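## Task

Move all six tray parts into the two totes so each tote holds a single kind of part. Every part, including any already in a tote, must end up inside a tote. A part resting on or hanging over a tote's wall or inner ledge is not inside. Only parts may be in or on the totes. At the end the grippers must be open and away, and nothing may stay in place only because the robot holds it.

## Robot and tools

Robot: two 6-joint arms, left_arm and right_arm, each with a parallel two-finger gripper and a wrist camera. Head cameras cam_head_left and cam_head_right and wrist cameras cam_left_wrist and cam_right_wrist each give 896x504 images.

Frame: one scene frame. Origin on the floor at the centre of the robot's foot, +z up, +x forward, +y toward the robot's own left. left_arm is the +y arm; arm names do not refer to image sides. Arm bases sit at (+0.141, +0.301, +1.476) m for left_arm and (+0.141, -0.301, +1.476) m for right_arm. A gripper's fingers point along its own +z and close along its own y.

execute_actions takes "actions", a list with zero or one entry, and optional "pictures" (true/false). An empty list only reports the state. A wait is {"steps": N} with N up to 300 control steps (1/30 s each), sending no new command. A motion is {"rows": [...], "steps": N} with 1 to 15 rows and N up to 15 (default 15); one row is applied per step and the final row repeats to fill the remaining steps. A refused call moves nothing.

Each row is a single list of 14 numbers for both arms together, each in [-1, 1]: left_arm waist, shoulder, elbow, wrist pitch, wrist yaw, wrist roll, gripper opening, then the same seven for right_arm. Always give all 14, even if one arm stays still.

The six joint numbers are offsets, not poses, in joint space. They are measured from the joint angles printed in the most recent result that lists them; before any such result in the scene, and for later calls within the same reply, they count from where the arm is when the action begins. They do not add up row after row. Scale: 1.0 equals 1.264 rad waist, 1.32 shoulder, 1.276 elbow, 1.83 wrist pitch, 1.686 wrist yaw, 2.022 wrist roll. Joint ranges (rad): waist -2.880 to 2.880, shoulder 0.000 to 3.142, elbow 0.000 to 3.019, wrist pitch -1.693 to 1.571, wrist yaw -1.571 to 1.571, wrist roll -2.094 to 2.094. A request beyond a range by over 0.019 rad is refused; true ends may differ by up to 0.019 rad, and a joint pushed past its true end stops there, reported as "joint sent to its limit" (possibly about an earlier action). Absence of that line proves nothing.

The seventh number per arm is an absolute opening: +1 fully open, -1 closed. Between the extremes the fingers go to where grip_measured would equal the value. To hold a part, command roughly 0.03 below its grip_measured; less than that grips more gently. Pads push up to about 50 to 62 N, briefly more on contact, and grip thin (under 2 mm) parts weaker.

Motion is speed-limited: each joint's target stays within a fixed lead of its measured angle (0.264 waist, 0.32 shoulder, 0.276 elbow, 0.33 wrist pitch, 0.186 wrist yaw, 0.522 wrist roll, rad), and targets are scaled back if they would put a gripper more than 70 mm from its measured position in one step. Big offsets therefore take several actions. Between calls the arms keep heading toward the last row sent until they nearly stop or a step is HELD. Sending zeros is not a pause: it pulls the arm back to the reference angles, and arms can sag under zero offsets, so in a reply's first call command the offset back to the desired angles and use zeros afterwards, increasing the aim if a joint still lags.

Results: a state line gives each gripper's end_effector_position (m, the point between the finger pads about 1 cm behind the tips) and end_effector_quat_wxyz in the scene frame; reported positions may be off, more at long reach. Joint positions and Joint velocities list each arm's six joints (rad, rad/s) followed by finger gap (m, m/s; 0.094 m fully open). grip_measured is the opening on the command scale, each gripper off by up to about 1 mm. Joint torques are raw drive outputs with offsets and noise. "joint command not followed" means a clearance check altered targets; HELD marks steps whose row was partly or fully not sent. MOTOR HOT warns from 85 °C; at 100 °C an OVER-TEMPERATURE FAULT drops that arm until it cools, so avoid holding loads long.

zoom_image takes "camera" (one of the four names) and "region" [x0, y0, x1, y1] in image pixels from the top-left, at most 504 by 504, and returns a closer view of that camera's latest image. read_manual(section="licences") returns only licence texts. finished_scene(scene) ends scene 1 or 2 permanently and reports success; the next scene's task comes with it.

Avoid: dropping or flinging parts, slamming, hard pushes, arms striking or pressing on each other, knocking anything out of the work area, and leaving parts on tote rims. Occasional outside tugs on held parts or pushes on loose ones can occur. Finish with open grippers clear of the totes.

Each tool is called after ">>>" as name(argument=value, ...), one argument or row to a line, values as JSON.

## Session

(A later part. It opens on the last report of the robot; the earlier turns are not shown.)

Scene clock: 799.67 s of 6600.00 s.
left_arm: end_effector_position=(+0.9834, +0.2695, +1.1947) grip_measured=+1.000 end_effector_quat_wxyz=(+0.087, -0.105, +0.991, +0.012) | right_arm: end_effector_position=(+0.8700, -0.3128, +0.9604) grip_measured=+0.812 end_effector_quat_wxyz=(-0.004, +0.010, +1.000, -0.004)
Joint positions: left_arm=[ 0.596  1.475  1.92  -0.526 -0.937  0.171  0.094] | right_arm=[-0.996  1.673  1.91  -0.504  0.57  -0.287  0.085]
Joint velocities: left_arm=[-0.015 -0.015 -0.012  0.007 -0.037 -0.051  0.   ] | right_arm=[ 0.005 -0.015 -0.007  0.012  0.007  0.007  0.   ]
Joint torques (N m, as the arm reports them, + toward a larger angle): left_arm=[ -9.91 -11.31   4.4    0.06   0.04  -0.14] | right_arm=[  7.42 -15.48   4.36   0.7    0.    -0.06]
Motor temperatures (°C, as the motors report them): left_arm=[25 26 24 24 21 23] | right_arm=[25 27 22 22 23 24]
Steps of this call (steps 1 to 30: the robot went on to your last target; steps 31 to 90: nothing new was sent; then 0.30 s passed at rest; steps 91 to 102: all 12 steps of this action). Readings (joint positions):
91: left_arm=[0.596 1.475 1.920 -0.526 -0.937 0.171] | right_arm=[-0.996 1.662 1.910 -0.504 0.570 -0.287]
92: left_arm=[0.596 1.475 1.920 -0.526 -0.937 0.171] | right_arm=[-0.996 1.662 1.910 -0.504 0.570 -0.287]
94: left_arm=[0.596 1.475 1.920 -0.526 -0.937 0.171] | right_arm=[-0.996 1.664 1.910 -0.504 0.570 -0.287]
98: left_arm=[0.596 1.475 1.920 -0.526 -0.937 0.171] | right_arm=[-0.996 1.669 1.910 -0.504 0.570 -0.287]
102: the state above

>>> execute_actions(
  actions=[
    {"rows": [[0,0,0,0,0,0,1.0, 0.018,0.005,0.01,0,0,0,0.85],[0,0,0,0,0,0,1.0, 0.018,0.003,0.01,0,0,0,0.92],[0,0,0,0,0,0,1.0, 0.02,0.0,0.008,0,0,0,1.0],[0,0,0,0,0,0,1.0, 0.023,-0.003,0.005,0,0,0,1.0],[0,0,0,0,0,0,1.0, 0.026,-0.007,0.0,0,0.002,0,1.0],[0,0,0,0,0,0,1.0, 0.03,-0.012,-0.006,0,0.004,0,1.0],[0,0,0,0,0,0,1.0, 0.034,-0.018,-0.012,-0.001,0.006,0,1.0],[0,0,0,0,0,0,1.0, 0.038,-0.025,-0.02,-0.002,0.009,0,1.0],[0,0,0,0,0,0,1.0, 0.042,-0.033,-0.028,-0.003,0.012,0,1.0],[0,0,0,0,0,0,1.0, 0.046,-0.042,-0.037,-0.004,0.015,0,1.0],[0,0,0,0,0,0,1.0, 0.05,-0.052,-0.046,-0.005,0.018,0,1.0],[0,0,0,0,0,0,1.0, 0.054,-0.062,-0.056,-0.006,0.021,0,1.0],[0,0,0,0,0,0,1.0, 0.058,-0.072,-0.066,-0.007,0.024,0,1.0],[0,0,0,0,0,0,1.0, 0.062,-0.082,-0.076,-0.008,0.027,0,1.0],[0,0,0,0,0,0,1.0, 0.066,-0.092,-0.086,-0.009,0.03,0,1.0]], "steps": 15},
  ],
  pictures=false,
)

>>> execute_actions(
  actions=[
    {"steps": 12},
  ],
)

Scene clock: 806.07 s of 6600.00 s.
left_arm: end_effector_position=(+0.9834, +0.2695, +1.1947) grip_measured=+1.000 end_effector_quat_wxyz=(+0.087, -0.105, +0.991, +0.012) | right_arm: end_effector_position=(+0.8532, -0.2936, +0.9827) grip_measured=+1.000 end_effector_quat_wxyz=(-0.019, -0.007, +1.000, -0.000)
Joint positions: left_arm=[ 0.596  1.475  1.92  -0.526 -0.937  0.171  0.094] | right_arm=[-0.954  1.626  1.824 -0.509  0.611 -0.287  0.094]
Joint velocities: left_arm=[-0.005 -0.005 -0.002  0.007  0.007  0.022  0.   ] | right_arm=[ 0.2   -0.327 -0.393 -0.061  0.139 -0.022  0.   ]
Joint torques (N m, as the arm reports them, + toward a larger angle): left_arm=[ -9.91 -11.31   4.4    0.04   0.04  -0.14] | right_arm=[  7.6  -20.28   3.19  -0.06   0.28  -0.07]
Motor temperatures (°C, as the motors report them): left_arm=[25 26 24 24 21 23] | right_arm=[25 27 22 22 23 24]
Steps of this call (steps 1 to 15: the robot went on to your last target; steps 16 to 90: nothing new was sent; then 2.90 s passed at rest; steps 91 to 105: all 15 steps of this action). Readings (joint positions):
91: left_arm=[0.596 1.475 1.920 -0.526 -0.937 0.171] | right_arm=[-0.996 1.673 1.910 -0.504 0.570 -0.287]
92: left_arm=[0.596 1.475 1.920 -0.526 -0.937 0.171] | right_arm=[-0.996 1.673 1.910 -0.504 0.570 -0.287]
94: left_arm=[0.596 1.475 1.920 -0.526 -0.937 0.171] | right_arm=[-0.996 1.673 1.910 -0.504 0.570 -0.287]
98: left_arm=[0.596 1.475 1.920 -0.526 -0.937 0.171] | right_arm=[-0.991 1.672 1.906 -0.504 0.577 -0.287]
105: the state above

Scene clock: 806.47 s of 6600.00 s.
left_arm: end_effector_position=(+0.9834, +0.2695, +1.1947) grip_measured=+1.000 end_effector_quat_wxyz=(+0.087, -0.105, +0.991, +0.012) | right_arm: end_effector_position=(+0.8700, -0.3005, +1.0135) grip_measured=+1.000 end_effector_quat_wxyz=(-0.002, -0.001, +1.000, +0.005)
Joint positions: left_arm=[ 0.596  1.475  1.92  -0.526 -0.937  0.171  0.094] | right_arm=[-0.929  1.569  1.803 -0.514  0.616 -0.287  0.094]
Joint velocities: left_arm=[-0.015 -0.005  0.002  0.002  0.037  0.007  0.   ] | right_arm=[ 0.015  0.005  0.002 -0.007  0.037  0.037  0.   ]
Joint torques (N m, as the arm reports them, + toward a larger angle): left_arm=[ -9.81 -11.26   4.39   0.05   0.05  -0.13] | right_arm=[  6.41 -17.42   3.12   0.07   0.24  -0.07]
Motor temperatures (°C, as the motors report them): left_arm=[25 26 24 24 21 23] | right_arm=[25 27 22 22 23 24]
Steps of this call (steps 1 to 12: the robot went on to your last target). Readings (joint positions):
1: left_arm=[0.596 1.475 1.920 -0.526 -0.937 0.171] | right_arm=[-0.948 1.615 1.813 -0.512 0.614 -0.287]
2: left_arm=[0.596 1.475 1.920 -0.526 -0.937 0.171] | right_arm=[-0.941 1.606 1.806 -0.514 0.614 -0.287]
4: left_arm=[0.596 1.475 1.920 -0.526 -0.937 0.171] | right_arm=[-0.932 1.593 1.803 -0.514 0.615 -0.287]
8: left_arm=[0.596 1.475 1.920 -0.526 -0.937 0.171] | right_arm=[-0.929 1.573 1.803 -0.514 0.616 -0.287]
12: the state above

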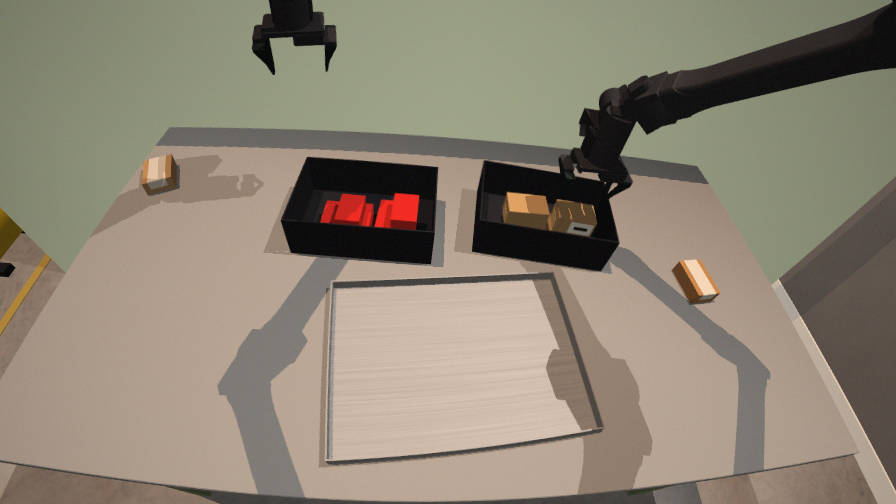

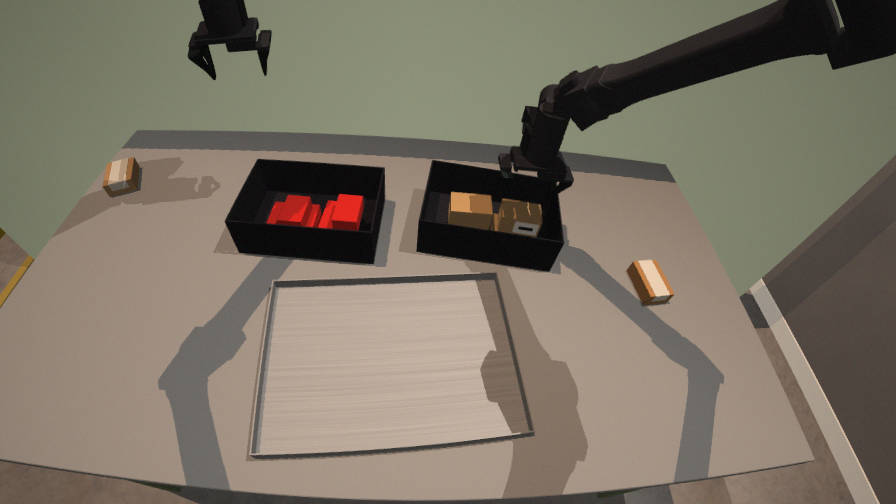

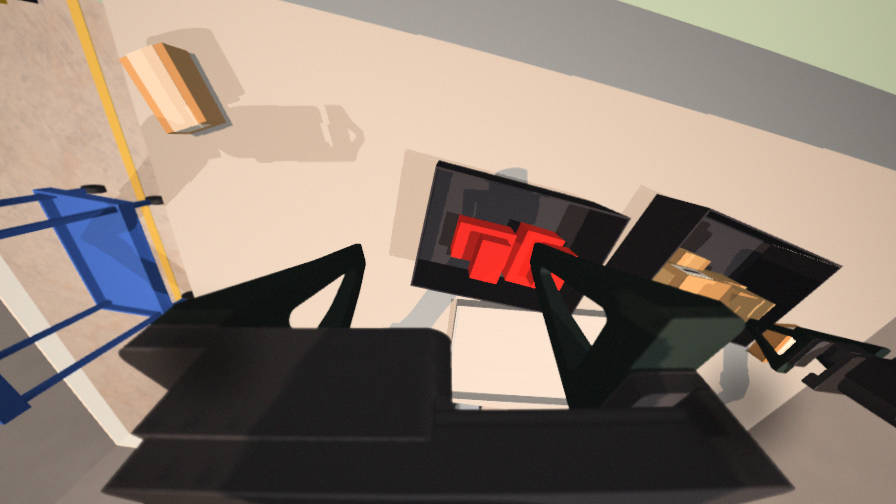

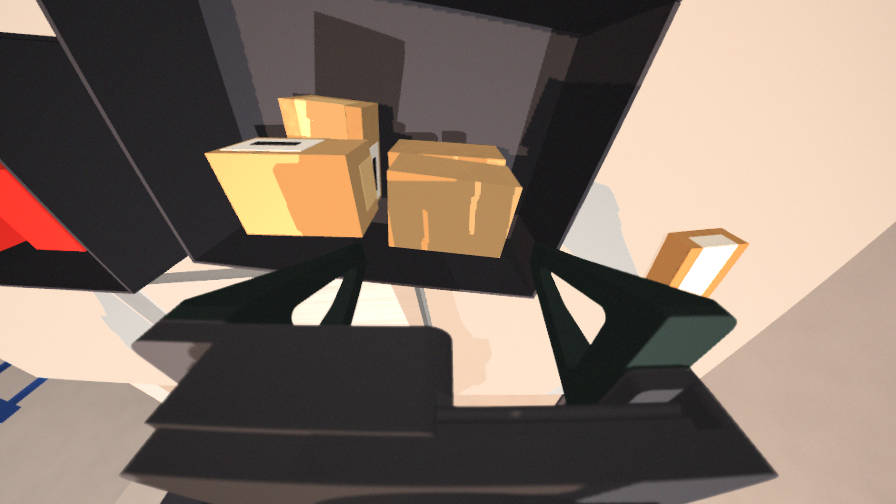

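>>> zoom_image(
  camera="cam_head_left",
  region=[470, 160, 630, 275],
)

>>> zoom_image(
  camera="cam_right_wrist",
  region=[300, 60, 620, 310],
)

Region (470, 160, 630, 275) of cam_head_left's 896x504 image, scaled by 3.150, with more detail than that image has; it fills the top 362 rows of this view, and the rest is white.

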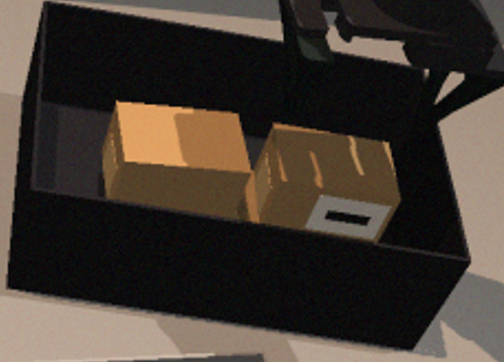

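Region (300, 60, 620, 310) of cam_right_wrist's 896x504 image, scaled by 1.575, with more detail than that image has; it fills the top 394 rows of this view, and the rest is white.

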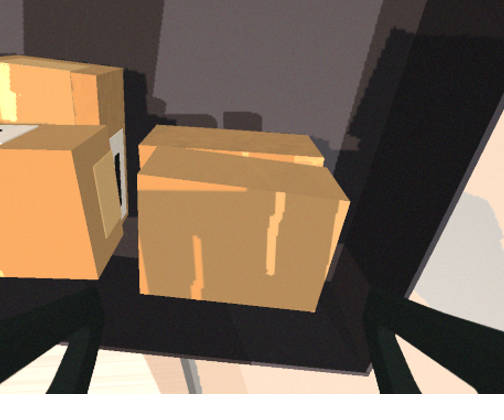

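>>> execute_actions(
  actions=[
    {"rows": [[0,0,0,0,0,0,1.0, 0.03,-0.012,0,0,0.01,0,1.0],[0,0,0,0,0,0,1.0, 0.05,-0.022,0.005,0,0.025,0,1.0],[0,0,0,0,0,0,1.0, 0.075,-0.032,0.015,0,0.045,0,1.0],[0,0,0,0,0,0,1.0, 0.1,-0.042,0.027,0,0.065,0,1.0],[0,0,0,0,0,0,1.0, 0.125,-0.05,0.04,0,0.085,0,1.0],[0,0,0,0,0,0,1.0, 0.15,-0.057,0.052,0,0.105,0,1.0],[0,0,0,0,0,0,1.0, 0.175,-0.062,0.064,0,0.125,0,1.0],[0,0,0,0,0,0,1.0, 0.2,-0.066,0.074,0,0.145,0,1.0],[0,0,0,0,0,0,1.0, 0.22,-0.069,0.082,0,0.162,0,1.0],[0,0,0,0,0,0,1.0, 0.238,-0.071,0.088,0,0.176,0,1.0],[0,0,0,0,0,0,1.0, 0.252,-0.071,0.092,0,0.185,0,1.0],[0,0,0,0,0,0,1.0, 0.263,-0.071,0.092,0,0.19,0,1.0]], "steps": 15},
  ],
  pictures=false,
)

>>> execute_actions(
  actions=[
    {"steps": 20},
  ],
)

Scene clock: 812.23 s of 6600.00 s.
left_arm: end_effector_position=(+0.9834, +0.2695, +1.1947) grip_measured=+1.000 end_effector_quat_wxyz=(+0.087, -0.105, +0.991, +0.012) | right_arm: end_effector_position=(+0.9205, -0.2410, +1.1089) grip_measured=+1.000 end_effector_quat_wxyz=(+0.027, -0.003, +0.999, -0.037)
Joint positions: left_arm=[ 0.596  1.475  1.92  -0.526 -0.937  0.171  0.094] | right_arm=[-0.693  1.558  1.847 -0.514  0.909 -0.287  0.094]
Joint velocities: left_arm=[-0.015 -0.005 -0.002 -0.017 -0.007  0.051  0.   ] | right_arm=[ 0.571 -0.083  0.134 -0.002  0.271  0.007  0.   ]
Joint torques (N m, as the arm reports them, + toward a larger angle): left_arm=[ -9.93 -11.32   4.43   0.05   0.05  -0.14] | right_arm=[  8.98 -16.75   5.98   0.47   0.34  -0.06]
Motor temperatures (°C, as the motors report them): left_arm=[25 26 24 24 21 23] | right_arm=[25 27 22 22 23 24]
Steps of this call (steps 1 to 30: the robot went on to your last target; steps 31 to 90: nothing new was sent; then 2.27 s passed at rest; steps 91 to 105: all 15 steps of this action). Readings (joint positions):
91: left_arm=[0.596 1.475 1.920 -0.526 -0.937 0.171] | right_arm=[-0.928 1.569 1.803 -0.514 0.622 -0.287]
92: left_arm=[0.596 1.475 1.920 -0.526 -0.937 0.171] | right_arm=[-0.926 1.569 1.803 -0.514 0.638 -0.287]
94: left_arm=[0.596 1.475 1.920 -0.526 -0.937 0.171] | right_arm=[-0.909 1.568 1.803 -0.514 0.692 -0.287]
98: left_arm=[0.596 1.475 1.920 -0.526 -0.937 0.171] | right_arm=[-0.840 1.565 1.810 -0.514 0.785 -0.287]
105: the state above

Scene clock: 812.90 s of 6600.00 s.
left_arm: end_effector_position=(+0.9834, +0.2695, +1.1947) grip_measured=+1.000 end_effector_quat_wxyz=(+0.087, -0.105, +0.991, +0.012) | right_arm: end_effector_position=(+0.9755, -0.2659, +1.1834) grip_measured=+1.000 end_effector_quat_wxyz=(+0.081, +0.043, +0.996, -0.020)
Joint positions: left_arm=[ 0.596  1.475  1.92  -0.526 -0.937  0.171  0.094] | right_arm=[-0.609  1.481  1.902 -0.514  0.933 -0.287  0.094]
Joint velocities: left_arm=[ 0.015 -0.005 -0.002 -0.037  0.022 -0.081  0.   ] | right_arm=[ 0.005 -0.015  0.007 -0.007  0.037  0.022  0.   ]
Joint torques (N m, as the arm reports them, + toward a larger angle): left_arm=[ -9.91 -11.24   4.42   0.07   0.05  -0.13] | right_arm=[  8.03 -13.32   5.45   0.86   0.2   -0.07]
Motor temperatures (°C, as the motors report them): left_arm=[25 26 24 24 21 23] | right_arm=[25 27 22 22 23 24]
Steps of this call (steps 1 to 20: the robot went on to your last target). Readings (joint positions):
1: left_arm=[0.596 1.475 1.920 -0.526 -0.937 0.171] | right_arm=[-0.675 1.555 1.852 -0.514 0.915 -0.287]
2: left_arm=[0.596 1.475 1.920 -0.526 -0.937 0.171] | right_arm=[-0.658 1.551 1.857 -0.514 0.920 -0.287]
4: left_arm=[0.596 1.475 1.920 -0.526 -0.937 0.171] | right_arm=[-0.631 1.541 1.867 -0.514 0.926 -0.287]
8: left_arm=[0.596 1.475 1.920 -0.526 -0.937 0.171] | right_arm=[-0.609 1.513 1.887 -0.514 0.929 -0.287]
20: the state above

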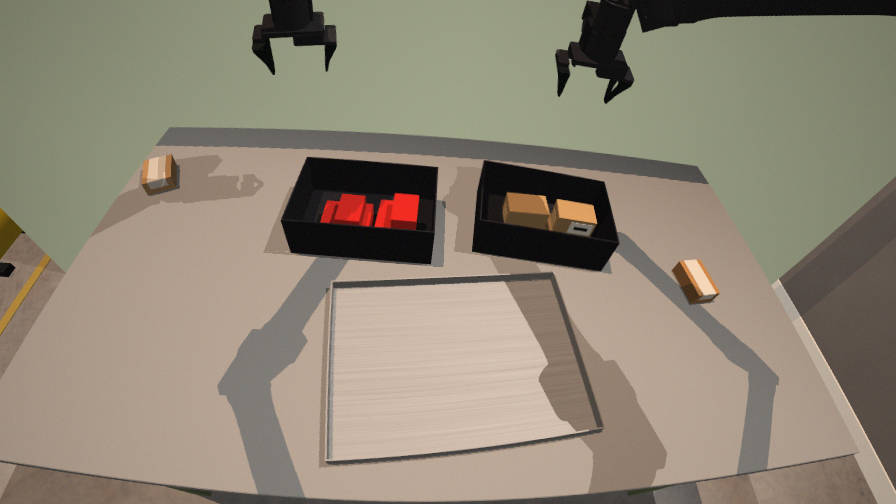

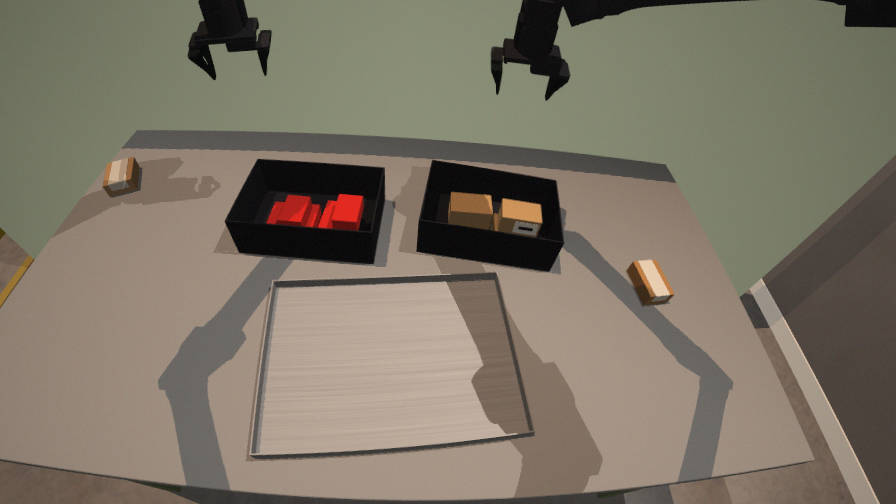

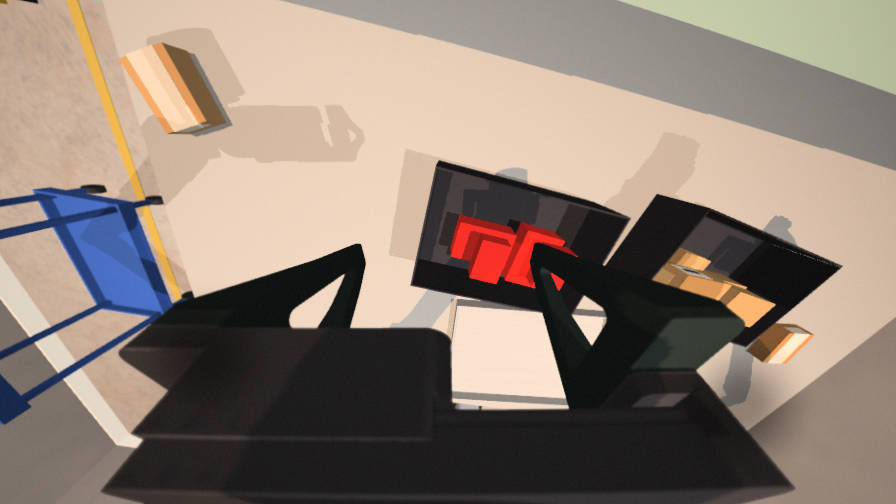

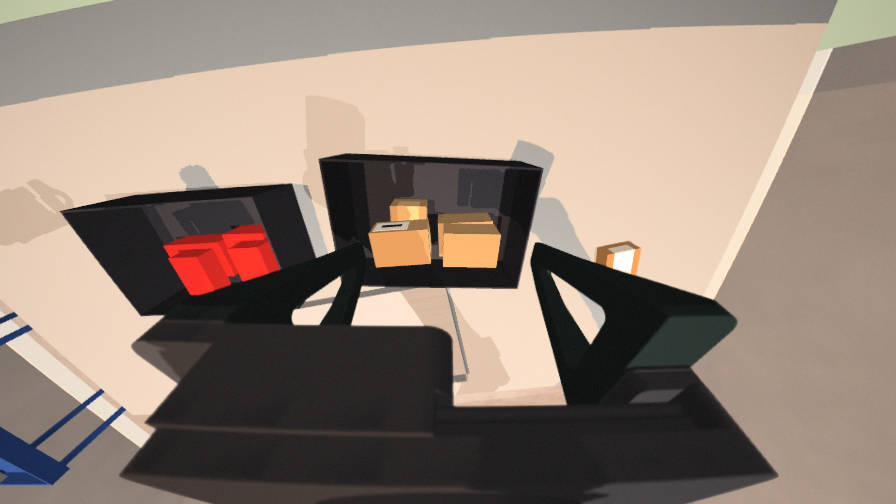

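>>> zoom_image(
  camera="cam_right_wrist",
  region=[310, 140, 560, 300],
)

>>> zoom_image(
  camera="cam_left_wrist",
  region=[400, 150, 650, 320],
)

Region (310, 140, 560, 300) of cam_right_wrist's 896x504 image, scaled by 2.016, with more detail than that image has; it fills the top 323 rows of this view, and the rest is white.

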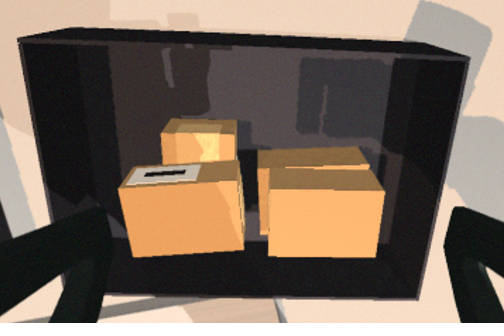

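Region (400, 150, 650, 320) of cam_left_wrist's 896x504 image, scaled by 2.016, with more detail than that image has; it fills the top 343 rows of this view, and the rest is white.

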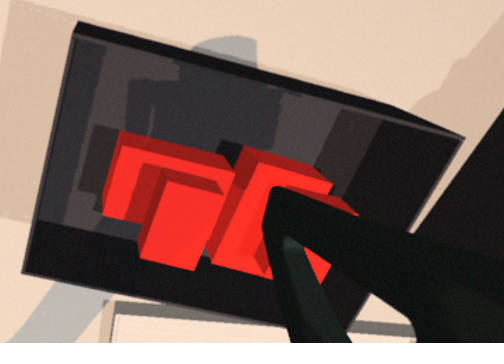

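>>> finished_scene(
  scene=1,
)

The scene is finished: the task was done.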